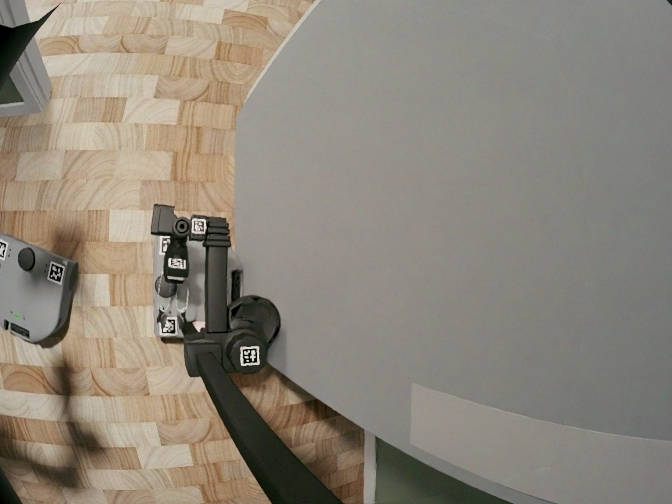

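Request:
execute_actions([
  {"r2":{"base":{"translate_m":1.0}}},
], cameras=[])

Request:
execute_actions([
  {"r2":{"base":{"rotate_rad":1.15},"joints":{"head_tilt_rad":-0.6}}},
], cameras=["r2_nav_camera"])

Request:
execute_actions([
  {"r2":{"base":{"translate_m":1.0}},"r3":{"base":{"translate_m":0.95}}},
], cameras=["r2_nav_camera","r2_head_camera","r3_nav_camera"])

Scene clock: 293.33 s.
r1.base_odometry: x=+1.518 y=+5.221 heading=+2.894 (m, m, rad; r1's odometry frame)
r1.turned_by_wheels: +0.000 (rad since the last result)
r1.turned_by_imu: -0.002 (rad since the last result)
r1.base_tilt: forward=+1.0 right=+1.3 (deg)
r1.lidar_m: 1.02 0.62 0.49 0.48 0.51 0.73 2.84 3.31 2.70 2.65 1.33 1.04
r1.head_depth_mm: 2038 1924 1706 1490 1330 1186 1034 / 2693 2164 1788 1531 1339 1228 - / 2717 2146 1785 1536 1341 - - / 2637 2164 1789 1538 1350 1235 - / 2660 2152 1803 1536 1354 1216 - / 2676 2182 1801 1544 1353 1201 1077 / 2723 2176 1807 1543 1351 1200 1079
r1.base_status: not commanded
r1.joint_positions: lift_m=+0.310 arm_m=+0.002 wrist_yaw_rad=+3.037 wrist_pitch_rad=-0.364 wrist_roll_rad=-0.007 gripper_m=+0.037 head_pan_rad=-3.135 head_tilt_rad=-0.993
r1.joint_status: not commanded
r1.motor_effort: left_wheel=-2(1) right_wheel=-1(1) lift_m=+41(41) arm_m=-2(1) wrist_yaw_rad=+0(0) wrist_pitch_rad=+8(8) wrist_roll_rad=+1(1) gripper_m=+1(0) head_pan_rad=-2(2) head_tilt_rad=-4(4) (%)
r1.hand_pose: x=+0.0028 y=+0.0827 z=+0.3350 quat_wxyz=(+0.164, +0.698, +0.092, +0.691) (m; r1's base frame)
r1.wrist_depth_mm: 450 - 464 467 478 481 493 / 488 - 501 511 515 518 527 / 527 - 544 555 555 568 585 / 573 582 590 591 615 630 630 / 613 614 - 635 646 638 658 / 562 557 - 548 585 557 557 / 480 492 - 509 478 483 479
r2.base_odometry: x=+5.063 y=+1.193 heading=+0.052 (m, m, rad; r2's odometry frame)
r2.turned_by_wheels: +0.000 (rad since the last result)
r2.turned_by_imu: +0.004 (rad since the last result)
r2.base_tilt: forward=-1.6 right=+3.3 (deg)
r2.lidar_m: 2.90 2.90 2.79 2.22 0.47 0.45 1.86 1.02 0.61 0.58 2.15 2.45
r2.head_depth_mm: 1914 - - 1368 1279 1179 1095 / 1890 356 1480 1387 1276 1179 1096 / 1903 1694 1528 1392 1283 1191 - / 1902 1714 1538 1399 1279 1191 - / 1924 1710 1540 1401 1288 1187 - / 1920 1712 1549 1408 1293 1192 1118 / 1941 1722 1554 1410 1293 1199 1111
r2.base_status: done
r2.joint_positions: lift_m=+0.970 arm_m=+0.003 wrist_yaw_rad=+1.702 wrist_pitch_rad=-0.165 wrist_roll_rad=-0.007 gripper_m=+0.051 head_pan_rad=+0.007 head_tilt_rad=-1.087
r2.joint_status: not commanded
r2.motor_effort: left_wheel=+1(6) right_wheel=-4(3) lift_m=+49(50) arm_m=-4(4) wrist_yaw_rad=-2(2) wrist_pitch_rad=+11(11) wrist_roll_rad=+0(0) gripper_m=-19(19) head_pan_rad=-3(3) head_tilt_rad=-7(7) (%)
r2.hand_pose: x=+0.2253 y=-0.1157 z=+1.0427 quat_wxyz=(+0.510, +0.567, -0.419, +0.493) (m; r2's base frame)
r2.wrist_depth_mm: - - - - - - - / - - - - - - - / - - - 235 - - - / - - 155 138 - - - / - - 138 143 146 - - / - - 145 148 152 - - / - - - - - - -
r3.base_odometry: x=-0.070 y=-2.461 heading=-1.476 (m, m, rad; r3's odometry frame)
r3.turned_by_wheels: +0.000 (rad since the last result)
r3.turned_by_imu: +0.003 (rad since the last result)
r3.base_tilt: forward=+0.1 right=+0.0 (deg)
r3.lidar_m: 1.20 1.24 1.64 1.56 1.31 0.29 0.27 0.28 0.36 1.03 0.92 0.92
r3.head_depth_mm: - 293 344 446 626 1218 1136 / - 294 342 440 618 937 - / - 293 339 435 608 - - / - 291 336 431 597 831 - / - 289 334 425 587 883 - / - 287 331 421 580 931 - / - 288 328 416 572 911 1097
r3.base_status: not commanded
r3.joint_positions: lift_m=+0.310 arm_m=+0.000 wrist_yaw_rad=+3.101 wrist_pitch_rad=-0.315 wrist_roll_rad=+0.002 gripper_m=+0.037 head_pan_rad=-3.096 head_tilt_rad=-0.997
r3.joint_status: not commanded
r3.on_its_own: left_wheel is at rest, and its effort (-27) is outside its rest range (-18 to +18); right_wheel is at rest, and its effort (-37) is outside its rest range (-18 to +18)
r3.motor_effort: left_wheel=-27(26) right_wheel=-37(36) lift_m=+35(34) arm_m=-4(5) wrist_yaw_rad=-2(2) wrist_pitch_rad=+10(10) wrist_roll_rad=-1(1) gripper_m=+0(0) head_pan_rad=-2(2) head_tilt_rad=-2(3) (%)
r3.hand_pose: x=-0.0117 y=+0.0907 z=+0.3463 quat_wxyz=(+0.126, +0.701, +0.097, +0.695) (m; r3's base frame)
r3.wrist_depth_mm: - - - - - - - / - - - - - - - / - - - - - - - / - 986 - - - - - / 761 761 - 806 763 784 777 / 608 618 - 613 633 620 619 / 426 519 - 529 512 515 514
pictures: none
No camera images: the call's "cameras" was empty. Leave "cameras" out to get every camera's image.

Scene clock: 296.10 s.
r1.base_odometry: x=+1.518 y=+5.221 heading=+2.894 (m, m, rad; r1's odometry frame)
r1.turned_by_wheels: +0.000 (rad since the last result)
r1.turned_by_imu: -0.001 (rad since the last result)
r1.base_tilt: forward=+0.9 right=+1.4 (deg)
r1.lidar_m: 1.02 0.63 0.49 0.48 0.51 0.73 2.84 3.29 2.70 2.66 1.34 1.04
r1.head_depth_mm: 2050 1917 1698 1499 1331 1186 1034 / 2686 2139 1792 1530 1339 1229 - / 2714 2157 1796 1536 1343 - - / 2630 2163 1796 1533 1339 1236 - / 2650 2184 1786 1545 1351 1209 - / 2689 2179 1804 1543 1352 1199 1075 / 2715 2186 1810 1548 1351 1202 1076
r1.base_status: not commanded
r1.joint_positions: lift_m=+0.310 arm_m=+0.002 wrist_yaw_rad=+3.037 wrist_pitch_rad=-0.364 wrist_roll_rad=-0.007 gripper_m=+0.037 head_pan_rad=-3.135 head_tilt_rad=-0.993
r1.joint_status: not commanded
r1.motor_effort: left_wheel=-1(1) right_wheel=-1(1) lift_m=+41(41) arm_m=-1(1) wrist_yaw_rad=+0(0) wrist_pitch_rad=+8(8) wrist_roll_rad=+0(1) gripper_m=+1(0) head_pan_rad=-1(2) head_tilt_rad=-4(4) (%)
r1.hand_pose: x=+0.0028 y=+0.0827 z=+0.3350 quat_wxyz=(+0.164, +0.698, +0.092, +0.691) (m; r1's base frame)
r1.wrist_depth_mm: 456 - 467 476 478 484 493 / 490 - 499 505 517 529 533 / 524 - 544 552 558 572 574 / 574 584 592 606 612 621 629 / 624 617 - 636 634 647 661 / 558 557 - 555 578 566 555 / 482 489 - 507 482 479 481
r2.base_odometry: x=+5.063 y=+1.193 heading=+1.202 (m, m, rad; r2's odometry frame)
r2.turned_by_wheels: +1.150 (rad since the last result)
r2.turned_by_imu: +1.162 (rad since the last result)
r2.base_tilt: forward=-1.6 right=+3.2 (deg)
r2.lidar_m: 2.79 2.21 0.45 0.46 2.25 0.89 0.59 0.58 2.15 2.61 2.89 2.91
r2.head_depth_mm: 2983 3229 2784 2172 - - 1178 / 3229 3513 2806 2104 359 1340 1203 / 3070 3423 2799 2115 1680 1407 1201 / 2800 2735 2823 2108 1682 1402 1207 / 2653 2858 2822 2117 1683 1401 1205 / 2462 2413 2844 2129 1695 1408 1208 / 2322 2211 2674 2124 1697 1415 1213
r2.base_status: done
r2.joint_positions: lift_m=+0.970 arm_m=+0.003 wrist_yaw_rad=+1.702 wrist_pitch_rad=-0.165 wrist_roll_rad=-0.007 gripper_m=+0.051 head_pan_rad=+0.007 head_tilt_rad=-0.606
r2.joint_status: all done
r2.motor_effort: left_wheel=-3(5) right_wheel=+4(8) lift_m=+49(49) arm_m=-4(4) wrist_yaw_rad=-3(2) wrist_pitch_rad=+11(11) wrist_roll_rad=+0(0) gripper_m=-18(19) head_pan_rad=-3(2) head_tilt_rad=+3(28) (%)
r2.hand_pose: x=+0.2253 y=-0.1157 z=+1.0427 quat_wxyz=(+0.510, +0.567, -0.419, +0.493) (m; r2's base frame)
r2.wrist_depth_mm: - - - - - - - / - - - - - - - / - - - 235 - - - / - - 156 138 - - - / - - 139 143 147 - - / - - 145 147 153 - - / - - - - - - -
r3.base_odometry: x=-0.070 y=-2.461 heading=-1.476 (m, m, rad; r3's odometry frame)
r3.turned_by_wheels: +0.000 (rad since the last result)
r3.turned_by_imu: +0.001 (rad since the last result)
r3.base_tilt: forward=+0.1 right=+0.0 (deg)
r3.lidar_m: 1.20 1.24 1.64 1.55 1.31 0.29 0.27 0.28 0.36 1.04 0.91 0.92
r3.head_depth_mm: - 293 344 445 625 1219 1136 / - 295 342 442 617 939 - / - 293 339 435 605 - - / - 291 336 431 597 830 - / - 289 334 425 589 882 - / - 287 330 421 580 932 - / - 288 328 417 571 911 1103
r3.base_status: not commanded
r3.joint_positions: lift_m=+0.310 arm_m=+0.000 wrist_yaw_rad=+3.101 wrist_pitch_rad=-0.315 wrist_roll_rad=+0.002 gripper_m=+0.037 head_pan_rad=-3.096 head_tilt_rad=-0.997
r3.joint_status: not commanded
r3.on_its_own: left_wheel is at rest, and its effort (-27) is outside its rest range (-18 to +18); right_wheel is at rest, and its effort (-37) is outside its rest range (-18 to +18)
r3.motor_effort: left_wheel=-27(27) right_wheel=-37(36) lift_m=+34(35) arm_m=-4(4) wrist_yaw_rad=-1(1) wrist_pitch_rad=+10(10) wrist_roll_rad=-1(1) gripper_m=+0(1) head_pan_rad=-1(2) head_tilt_rad=-2(2) (%)
r3.hand_pose: x=-0.0117 y=+0.0907 z=+0.3463 quat_wxyz=(+0.126, +0.701, +0.097, +0.695) (m; r3's base frame)
r3.wrist_depth_mm: - - - - - - - / - - - - - - - / - - - - - - - / - - 994 - - - - / 759 770 - 795 769 768 779 / 618 616 - 624 639 619 621 / 423 514 - 523 511 514 519
pictures: r2_nav_camera (sideways: a quarter turn counterclockwise sets it upright)
camera_calibration (this result's frames):
r2_nav_camera: T_world_to_cam=[[0.548466, -0.0249871, 0.835799, -1.05104], [-0.0272416, -0.999557, -0.0120063, 0.0692941], [0.835729, -0.0161835, -0.548904, 0.667091], [0, 0, 0, 1]] pos_world=[0.0208383, 0.0537969, 1.24546]
Images, in order (width x height): r2_nav_camera 672x504.

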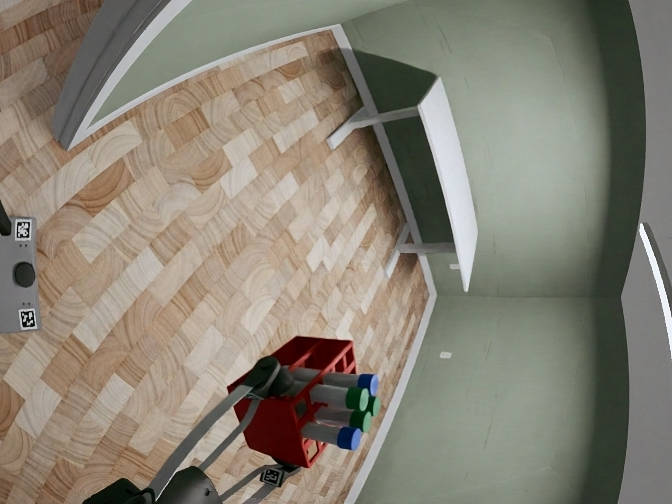

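Scene clock: 307.07 s.
r1.base_odometry: x=+1.518 y=+5.221 heading=+2.894 (m, m, rad; r1's odometry frame)
r1.turned_by_wheels: +0.000 (rad since the last result)
r1.turned_by_imu: -0.002 (rad since the last result)
r1.base_tilt: forward=+0.9 right=+1.3 (deg)
r1.lidar_m: 1.02 0.63 0.49 0.48 0.51 0.73 2.84 3.32 2.71 2.66 1.34 1.04
r1.head_depth_mm: 2043 1913 1714 1496 1335 1186 1036 / 2726 2144 1788 1524 1333 1231 - / 2704 2154 1791 1528 1343 - - / 2640 2173 1797 1539 1338 1235 - / 2629 2152 1799 1541 1349 1212 - / 2708 2164 1817 1546 1346 1197 1075 / 2698 2183 1814 1543 1359 1199 1078
r1.base_status: not commanded
r1.joint_positions: lift_m=+0.310 arm_m=+0.002 wrist_yaw_rad=+3.037 wrist_pitch_rad=-0.364 wrist_roll_rad=-0.007 gripper_m=+0.037 head_pan_rad=-3.135 head_tilt_rad=-0.993
r1.joint_status: not commanded
r1.motor_effort: left_wheel=-1(1) right_wheel=-1(1) lift_m=+41(41) arm_m=-2(1) wrist_yaw_rad=+0(1) wrist_pitch_rad=+8(8) wrist_roll_rad=+1(1) gripper_m=+0(1) head_pan_rad=-2(2) head_tilt_rad=-4(3) (%)
r1.hand_pose: x=+0.0028 y=+0.0827 z=+0.3350 quat_wxyz=(+0.164, +0.698, +0.092, +0.691) (m; r1's base frame)
r1.wrist_depth_mm: 458 - 464 472 474 481 489 / 485 - 497 508 517 520 527 / 529 - 543 552 567 564 582 / 582 579 602 603 615 624 638 / 615 617 - 632 640 641 648 / 552 558 - 557 571 557 552 / 478 496 - 505 475 481 483
r2.base_odometry: x=+5.423 y=+2.126 heading=+1.202 (m, m, rad; r2's odometry frame)
r2.turned_by_wheels: +0.000 (rad since the last result)
r2.turned_by_imu: +0.004 (rad since the last result)
r2.base_tilt: forward=-1.6 right=+3.2 (deg)
r2.lidar_m: 1.79 1.39 1.56 0.98 0.88 0.89 1.23 2.06 2.91 2.50 2.25 2.26
r2.head_depth_mm: 2332 2512 2649 2175 - - 1175 / 2332 2589 2803 2089 359 1337 1198 / 2139 2278 2561 2042 1676 1404 1200 / 1988 1885 1979 2106 1681 1408 1203 / 1851 1885 1473 2119 1679 1409 1206 / 1730 1796 1394 2112 1694 1407 1206 / 1633 1723 1261 2057 1697 1418 1208
r2.base_status: done
r2.joint_positions: lift_m=+0.970 arm_m=+0.003 wrist_yaw_rad=+1.702 wrist_pitch_rad=-0.165 wrist_roll_rad=-0.007 gripper_m=+0.051 head_pan_rad=+0.007 head_tilt_rad=-0.606
r2.joint_status: not commanded
r2.motor_effort: left_wheel=-4(4) right_wheel=+2(8) lift_m=+49(50) arm_m=-4(4) wrist_yaw_rad=-3(3) wrist_pitch_rad=+11(11) wrist_roll_rad=+0(0) gripper_m=-18(19) head_pan_rad=-3(3) head_tilt_rad=+3(3) (%)
r2.hand_pose: x=+0.2253 y=-0.1157 z=+1.0427 quat_wxyz=(+0.510, +0.567, -0.419, +0.493) (m; r2's base frame)
r2.wrist_depth_mm: - - - - - - - / - - - - - - - / - - - 234 - - - / - - 156 139 - - - / - - 138 142 146 - - / - - 145 149 152 - - / - - - - - - -
r3.base_odometry: x=+0.019 y=-3.407 heading=-1.476 (m, m, rad; r3's odometry frame)
r3.turned_by_wheels: +0.000 (rad since the last result)
r3.turned_by_imu: +0.001 (rad since the last result)
r3.base_tilt: forward=+0.1 right=+0.1 (deg)
r3.lidar_m: 0.26 0.27 0.35 0.86 1.70 1.92 1.83 0.88 0.66 0.64 0.39 0.27
r3.head_depth_mm: 1746 1961 1768 1530 1358 1214 1141 / 1741 1960 1739 1522 1353 1239 - / 1728 1938 1717 1525 1352 - - / 1732 1943 1738 1518 1350 1246 - / 1730 1938 1731 1518 1339 1234 - / 1706 1935 1730 1508 1350 1215 - / 1703 1921 1728 1516 1343 1209 1102
r3.base_status: done
r3.joint_positions: lift_m=+0.310 arm_m=+0.000 wrist_yaw_rad=+3.101 wrist_pitch_rad=-0.315 wrist_roll_rad=+0.002 gripper_m=+0.037 head_pan_rad=-3.096 head_tilt_rad=-0.997
r3.joint_status: not commanded
r3.motor_effort: left_wheel=+1(21) right_wheel=+0(29) lift_m=+34(35) arm_m=-4(4) wrist_yaw_rad=-1(1) wrist_pitch_rad=+10(10) wrist_roll_rad=-1(0) gripper_m=+0(0) head_pan_rad=-2(2) head_tilt_rad=-2(2) (%)
r3.hand_pose: x=-0.0117 y=+0.0907 z=+0.3463 quat_wxyz=(+0.126, +0.701, +0.097, +0.695) (m; r3's base frame)
r3.wrist_depth_mm: - - - - 653 394 281 / - - - - 662 393 282 / - - - - 680 400 284 / - - - 999 693 406 289 / 763 758 - 803 677 413 290 / 614 612 - 607 570 415 295 / 498 512 - 530 512 407 295
pictures: r2_head_camera (sideways: a quarter turn clockwise sets it upright), r2_nav_camera (sideways: a quarter turn counterclockwise sets it upright), r3_nav_camera (sideways: a quarter turn counterclockwise sets it upright)
camera_calibration (this result's frames):
r2_head_camera: T_world_to_cam=[[-0.599694, -0.0206126, -0.799964, 1.06282], [-0.0292333, 0.999565, -0.00384092, 0.00628315], [0.799695, 0.0210822, -0.600036, 0.730119], [0, 0, 0, 1]] pos_world=[0.0536766, 0.000234485, 1.28834]
r2_nav_camera: T_world_to_cam=[[0.548375, -0.0249876, 0.835859, -1.05111], [-0.0272401, -0.999557, -0.01201, 0.0692989], [0.835789, -0.0161829, -0.548812, 0.666972], [0, 0, 0, 1]] pos_world=[0.0208445, 0.0537969, 1.24546]
r3_nav_camera: T_world_to_cam=[[-0.868695, 0.000100377, 0.495347, -0.589806], [-0.0350408, 0.997482, -0.0616537, 0.133165], [-0.494106, -0.0709156, -0.866505, 1.08314], [0, 0, 0, 1]] pos_world=[0.0274922, -0.0559582, 1.23892]
Images, in order (width x height): r2_head_camera 896x504, r2_nav_camera 672x504, r3_nav_camera 672x504.

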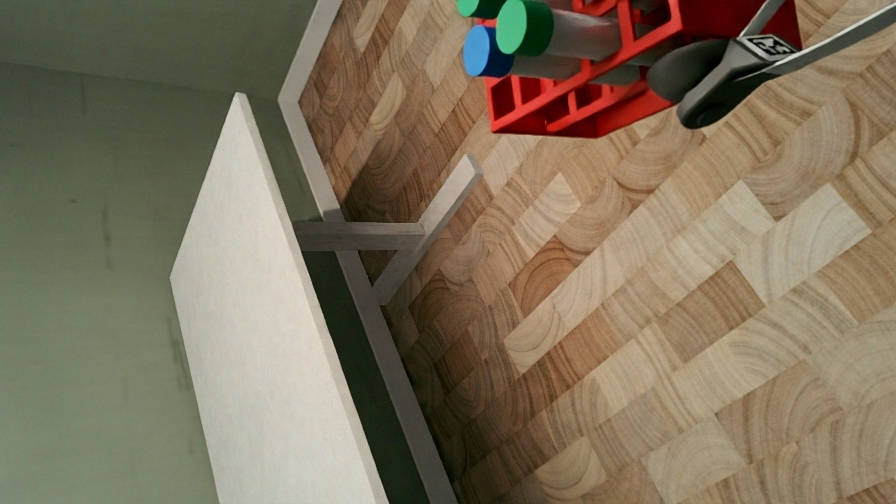

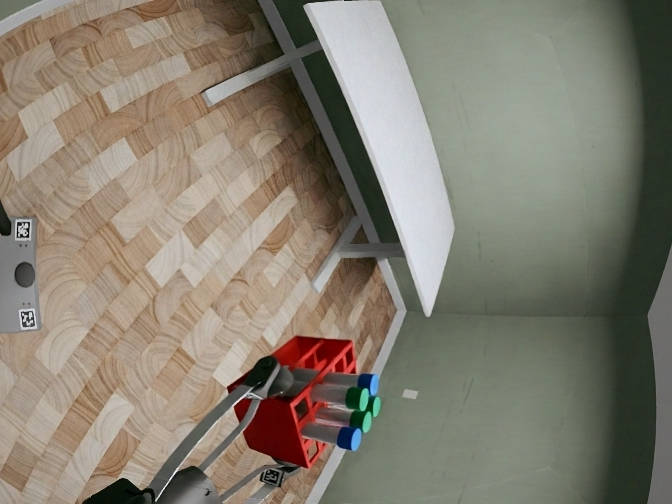

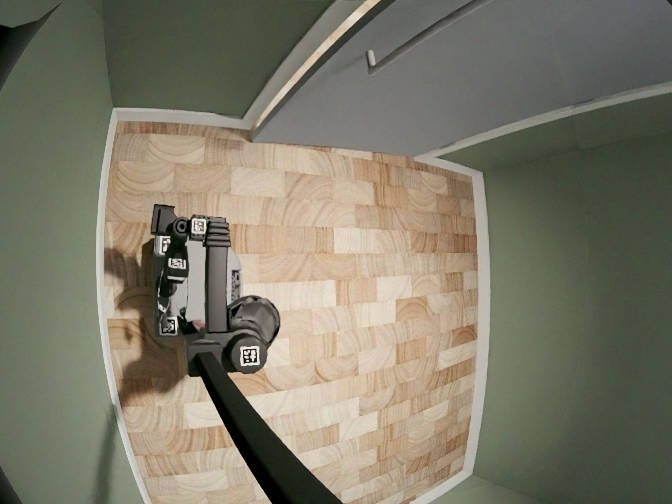

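Request:
execute_actions([
  {"r2":{"base":{"rotate_rad":0.69},"joints":{"head_tilt_rad":-1.0}}},
], cameras=[])

Request:
execute_actions([
  {"r2":{"base":{"translate_m":0.93},"joints":{"lift_m":0.82,"wrist_pitch_rad":-0.24}}},
], cameras=["r2_nav_camera","r2_head_camera","r2_wrist_camera"])

Scene clock: 310.43 s.
r1.base_odometry: x=+1.518 y=+5.221 heading=+2.894 (m, m, rad; r1's odometry frame)
r1.turned_by_wheels: +0.000 (rad since the last result)
r1.turned_by_imu: -0.001 (rad since the last result)
r1.base_tilt: forward=+0.9 right=+1.3 (deg)
r1.lidar_m: 1.02 0.63 0.49 0.48 0.51 0.73 2.84 3.32 2.70 2.65 1.34 1.04
r1.head_depth_mm: 2032 1911 1698 1498 1338 1187 1034 / 2731 2149 1789 1528 1337 1225 - / 2719 2154 1791 1534 1344 - - / 2619 2141 1806 1546 1340 1231 - / 2663 2160 1800 1540 1346 1212 - / 2696 2178 1803 1542 1348 1199 1075 / 2716 2189 1808 1549 1349 1198 1076
r1.base_status: not commanded
r1.joint_positions: lift_m=+0.310 arm_m=+0.002 wrist_yaw_rad=+3.037 wrist_pitch_rad=-0.364 wrist_roll_rad=-0.007 gripper_m=+0.037 head_pan_rad=-3.135 head_tilt_rad=-0.993
r1.joint_status: not commanded
r1.motor_effort: left_wheel=-1(1) right_wheel=-1(1) lift_m=+42(41) arm_m=-1(1) wrist_yaw_rad=+0(0) wrist_pitch_rad=+8(8) wrist_roll_rad=+0(1) gripper_m=+0(0) head_pan_rad=-2(2) head_tilt_rad=-4(5) (%)
r1.hand_pose: x=+0.0028 y=+0.0827 z=+0.3350 quat_wxyz=(+0.164, +0.698, +0.092, +0.691) (m; r1's base frame)
r1.wrist_depth_mm: 460 - 466 469 473 482 495 / 487 - 504 505 520 521 523 / 528 - 541 553 555 567 581 / 565 584 600 600 611 618 631 / 611 617 - 624 655 630 659 / 553 551 - 550 568 557 563 / 477 493 - 505 481 480 483
r2.base_odometry: x=+5.423 y=+2.126 heading=+1.892 (m, m, rad; r2's odometry frame)
r2.turned_by_wheels: +0.690 (rad since the last result)
r2.turned_by_imu: +0.697 (rad since the last result)
r2.base_tilt: forward=-1.6 right=+3.3 (deg)
r2.lidar_m: 1.39 1.27 0.92 0.88 0.91 1.34 2.90 2.98 2.35 2.25 2.33 1.79
r2.head_depth_mm: 1036 1930 - 1390 1314 1195 1093 / 1044 1860 364 1443 1317 1199 1113 / 1048 1900 1663 1468 1322 1198 1117 / 1054 1874 1644 1478 1322 1200 1119 / 1059 1916 1674 1483 1332 1205 1131 / 1794 1937 1683 1485 1334 1210 1107 / 1806 1937 1684 1490 1337 1213 1111
r2.base_status: done
r2.joint_positions: lift_m=+0.970 arm_m=+0.003 wrist_yaw_rad=+1.702 wrist_pitch_rad=-0.165 wrist_roll_rad=-0.007 gripper_m=+0.051 head_pan_rad=+0.007 head_tilt_rad=-0.987
r2.joint_status: all done
r2.motor_effort: left_wheel=-3(7) right_wheel=+4(9) lift_m=+49(49) arm_m=-4(4) wrist_yaw_rad=-2(2) wrist_pitch_rad=+11(11) wrist_roll_rad=+0(0) gripper_m=-19(20) head_pan_rad=-3(2) head_tilt_rad=-6(31) (%)
r2.hand_pose: x=+0.2253 y=-0.1157 z=+1.0427 quat_wxyz=(+0.510, +0.567, -0.419, +0.493) (m; r2's base frame)
r2.wrist_depth_mm: - - - - - - - / - - - - - - - / - - - 233 - - - / - - 156 139 - - - / - - 138 142 146 - - / - - 145 148 152 - - / - - - - - - -
r3.base_odometry: x=+0.019 y=-3.407 heading=-1.476 (m, m, rad; r3's odometry frame)
r3.turned_by_wheels: +0.000 (rad since the last result)
r3.turned_by_imu: +0.001 (rad since the last result)
r3.base_tilt: forward=+0.2 right=+0.0 (deg)
r3.lidar_m: 0.26 0.27 0.35 0.87 1.70 1.93 1.83 0.96 0.67 0.64 0.39 0.27
r3.head_depth_mm: 1733 1945 1737 1529 1360 1222 1135 / 1735 1944 1738 1525 1351 1241 - / 1736 1924 1741 1525 1358 - - / 1728 1942 1741 1521 1354 1250 - / 1721 1938 1740 1511 1348 1231 - / 1717 1914 1730 1515 1346 1212 - / 1706 1929 1732 1512 1346 1216 1101
r3.base_status: not commanded
r3.joint_positions: lift_m=+0.310 arm_m=+0.000 wrist_yaw_rad=+3.101 wrist_pitch_rad=-0.315 wrist_roll_rad=+0.002 gripper_m=+0.037 head_pan_rad=-3.096 head_tilt_rad=-0.997
r3.joint_status: not commanded
r3.motor_effort: left_wheel=+1(0) right_wheel=-1(1) lift_m=+35(35) arm_m=-4(4) wrist_yaw_rad=-1(2) wrist_pitch_rad=+10(10) wrist_roll_rad=-1(1) gripper_m=+0(0) head_pan_rad=-1(1) head_tilt_rad=-2(3) (%)
r3.hand_pose: x=-0.0117 y=+0.0907 z=+0.3463 quat_wxyz=(+0.126, +0.701, +0.097, +0.695) (m; r3's base frame)
r3.wrist_depth_mm: - - - - 654 396 281 / - - - - 672 393 281 / - - - - 682 401 285 / - - - - 701 406 287 / 740 744 - 794 665 409 290 / 603 609 - 621 566 413 290 / 511 509 - 525 506 410 295
pictures: none
No camera images: the call's "cameras" was empty. Leave "cameras" out to get every camera's image.

Scene clock: 321.10 s.
r1.base_odometry: x=+1.518 y=+5.221 heading=+2.894 (m, m, rad; r1's odometry frame)
r1.turned_by_wheels: +0.000 (rad since the last result)
r1.turned_by_imu: -0.002 (rad since the last result)
r1.base_tilt: forward=+1.0 right=+1.3 (deg)
r1.lidar_m: 1.02 0.63 0.49 0.48 0.51 0.73 2.84 3.30 2.70 2.65 1.34 1.04
r1.head_depth_mm: 2028 1903 1698 1499 1335 1190 1036 / 2684 2137 1783 1535 1337 1225 - / 2697 2165 1791 1538 1347 - - / 2640 2148 1799 1539 1346 1230 - / 2639 2165 1802 1550 1348 1215 - / 2708 2171 1795 1546 1348 1192 1081 / 2698 2172 1830 1548 1356 1199 1077
r1.base_status: not commanded
r1.joint_positions: lift_m=+0.310 arm_m=+0.002 wrist_yaw_rad=+3.037 wrist_pitch_rad=-0.364 wrist_roll_rad=-0.007 gripper_m=+0.037 head_pan_rad=-3.135 head_tilt_rad=-0.993
r1.joint_status: not commanded
r1.motor_effort: left_wheel=-2(1) right_wheel=-1(1) lift_m=+42(41) arm_m=-2(1) wrist_yaw_rad=+0(0) wrist_pitch_rad=+8(8) wrist_roll_rad=+1(1) gripper_m=+0(0) head_pan_rad=-1(2) head_tilt_rad=-5(5) (%)
r1.hand_pose: x=+0.0028 y=+0.0827 z=+0.3350 quat_wxyz=(+0.164, +0.698, +0.092, +0.691) (m; r1's base frame)
r1.wrist_depth_mm: 458 - 467 469 477 485 491 / 493 - 502 508 512 516 533 / 523 - 539 551 561 570 572 / 573 579 590 602 609 619 631 / 618 618 - 627 642 638 659 / 556 555 - 551 570 552 558 / 472 490 - 505 482 478 477
r2.base_odometry: x=+5.130 y=+3.009 heading=+1.892 (m, m, rad; r2's odometry frame)
r2.turned_by_wheels: +0.000 (rad since the last result)
r2.turned_by_imu: +0.004 (rad since the last result)
r2.base_tilt: forward=-1.6 right=+3.2 (deg)
r2.lidar_m: 0.47 0.48 0.93 0.89 0.92 1.26 3.39 3.18 2.34 2.24 1.20 0.94
r2.head_depth_mm: 852 822 718 415 422 534 1082 / 856 825 720 420 437 534 1110 / 857 828 723 641 575 536 1119 / 861 834 725 643 576 537 1122 / 862 836 727 646 578 539 1128 / 866 855 731 647 580 541 1103 / 870 1043 1260 682 582 543 1109
r2.base_status: done
r2.joint_positions: lift_m=+0.820 arm_m=+0.003 wrist_yaw_rad=+1.702 wrist_pitch_rad=-0.269 wrist_roll_rad=-0.007 gripper_m=+0.051 head_pan_rad=+0.007 head_tilt_rad=-0.988
r2.joint_status: all done
r2.motor_effort: left_wheel=-3(3) right_wheel=+3(7) lift_m=+40(42) arm_m=-4(4) wrist_yaw_rad=-2(2) wrist_pitch_rad=+9(11) wrist_roll_rad=+0(0) gripper_m=-19(19) head_pan_rad=-2(2) head_tilt_rad=-6(7) (%)
r2.hand_pose: x=+0.2172 y=-0.1168 z=+0.8676 quat_wxyz=(+0.535, +0.588, -0.389, +0.466) (m; r2's base frame)
r2.wrist_depth_mm: 844 844 799 766 761 732 733 / 907 877 844 817 792 772 758 / 988 942 617 235 836 815 792 / - 502 155 139 529 588 605 / 384 392 138 143 146 437 444 / 313 315 145 147 153 348 354 / 271 269 258 261 275 290 293
r3.base_odometry: x=+0.019 y=-3.407 heading=-1.476 (m, m, rad; r3's odometry frame)
r3.turned_by_wheels: +0.000 (rad since the last result)
r3.turned_by_imu: +0.003 (rad since the last result)
r3.base_tilt: forward=+0.2 right=+0.0 (deg)
r3.lidar_m: 0.26 0.27 0.35 0.86 1.71 1.92 1.82 0.96 0.67 0.64 0.39 0.27
r3.head_depth_mm: 1743 1934 1752 1526 1360 1224 1136 / 1723 1940 1757 1532 1353 1232 - / 1729 1938 1742 1518 1352 - - / 1728 1945 1745 1515 1350 1248 - / 1733 1938 1732 1514 1355 1237 - / 1717 1927 1723 1524 1346 1213 - / 1714 1920 1738 1507 1347 1204 1100
r3.base_status: not commanded
r3.joint_positions: lift_m=+0.310 arm_m=+0.000 wrist_yaw_rad=+3.101 wrist_pitch_rad=-0.315 wrist_roll_rad=+0.002 gripper_m=+0.037 head_pan_rad=-3.096 head_tilt_rad=-0.997
r3.joint_status: not commanded
r3.motor_effort: left_wheel=+1(0) right_wheel=+0(1) lift_m=+35(35) arm_m=-4(4) wrist_yaw_rad=-1(1) wrist_pitch_rad=+10(9) wrist_roll_rad=-1(1) gripper_m=+0(0) head_pan_rad=-2(3) head_tilt_rad=-2(2) (%)
r3.hand_pose: x=-0.0117 y=+0.0907 z=+0.3463 quat_wxyz=(+0.126, +0.701, +0.097, +0.695) (m; r3's base frame)
r3.wrist_depth_mm: - - - - 643 393 280 / - - - - 663 396 283 / - - - - 677 398 287 / - 997 - 971 697 405 286 / 771 751 - 800 667 417 289 / 607 608 - 613 571 423 292 / 508 509 - 526 508 408 299
pictures: r2_head_camera (sideways: a quarter turn clockwise sets it upright), r2_nav_camera (sideways: a quarter turn counterclockwise sets it upright), r2_wrist_camera
camera_calibration (this result's frames):
r2_head_camera: T_world_to_cam=[[-0.854544, -0.0222815, -0.518901, 0.698128], [-0.0289766, 0.999569, 0.00479828, -0.00496545], [0.518571, 0.0191363, -0.854821, 1.06317], [0, 0, 0, 1]] pos_world=[0.0451086, 0.000173517, 1.2711]
r2_nav_camera: T_world_to_cam=[[0.820311, -0.0232001, 0.571447, -0.708184], [-0.0293366, -0.999568, 0.00153128, 0.0516798], [0.571165, -0.0180205, -0.820637, 1.02213], [0, 0, 0, 1]] pos_world=[-0.00135672, 0.0536467, 1.24341]
r2_wrist_camera: T_world_to_cam=[[0.113982, -0.991581, 0.061449, -0.200438], [-0.433718, -0.105312, -0.894873, 0.885544], [0.89381, 0.0753476, -0.44207, 0.362522], [0, 0, 0, 1]] pos_world=[0.0828964, -0.132808, 0.965026]
Images, in order (width x height): r2_head_camera 896x504, r2_nav_camera 672x504, r2_wrist_camera 644x364.

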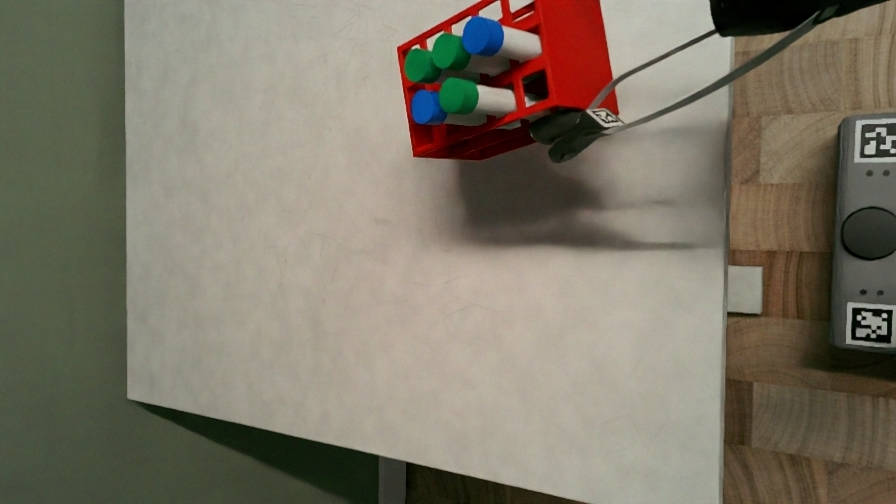

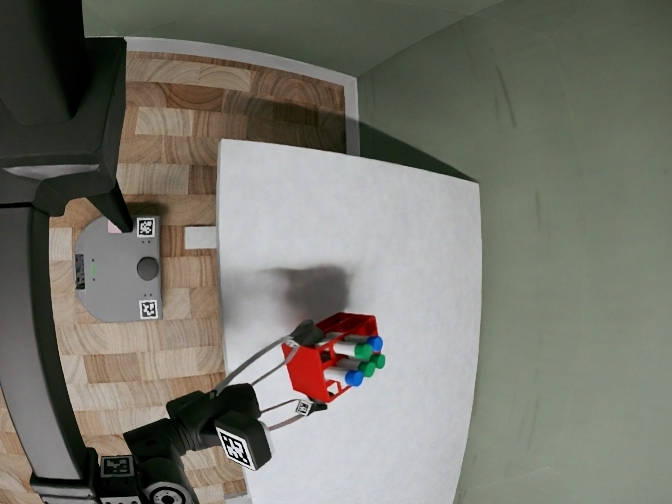

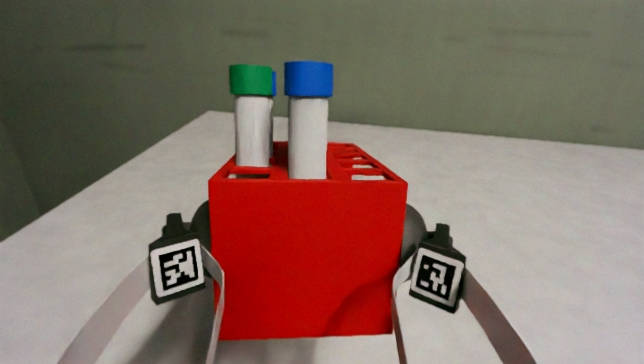

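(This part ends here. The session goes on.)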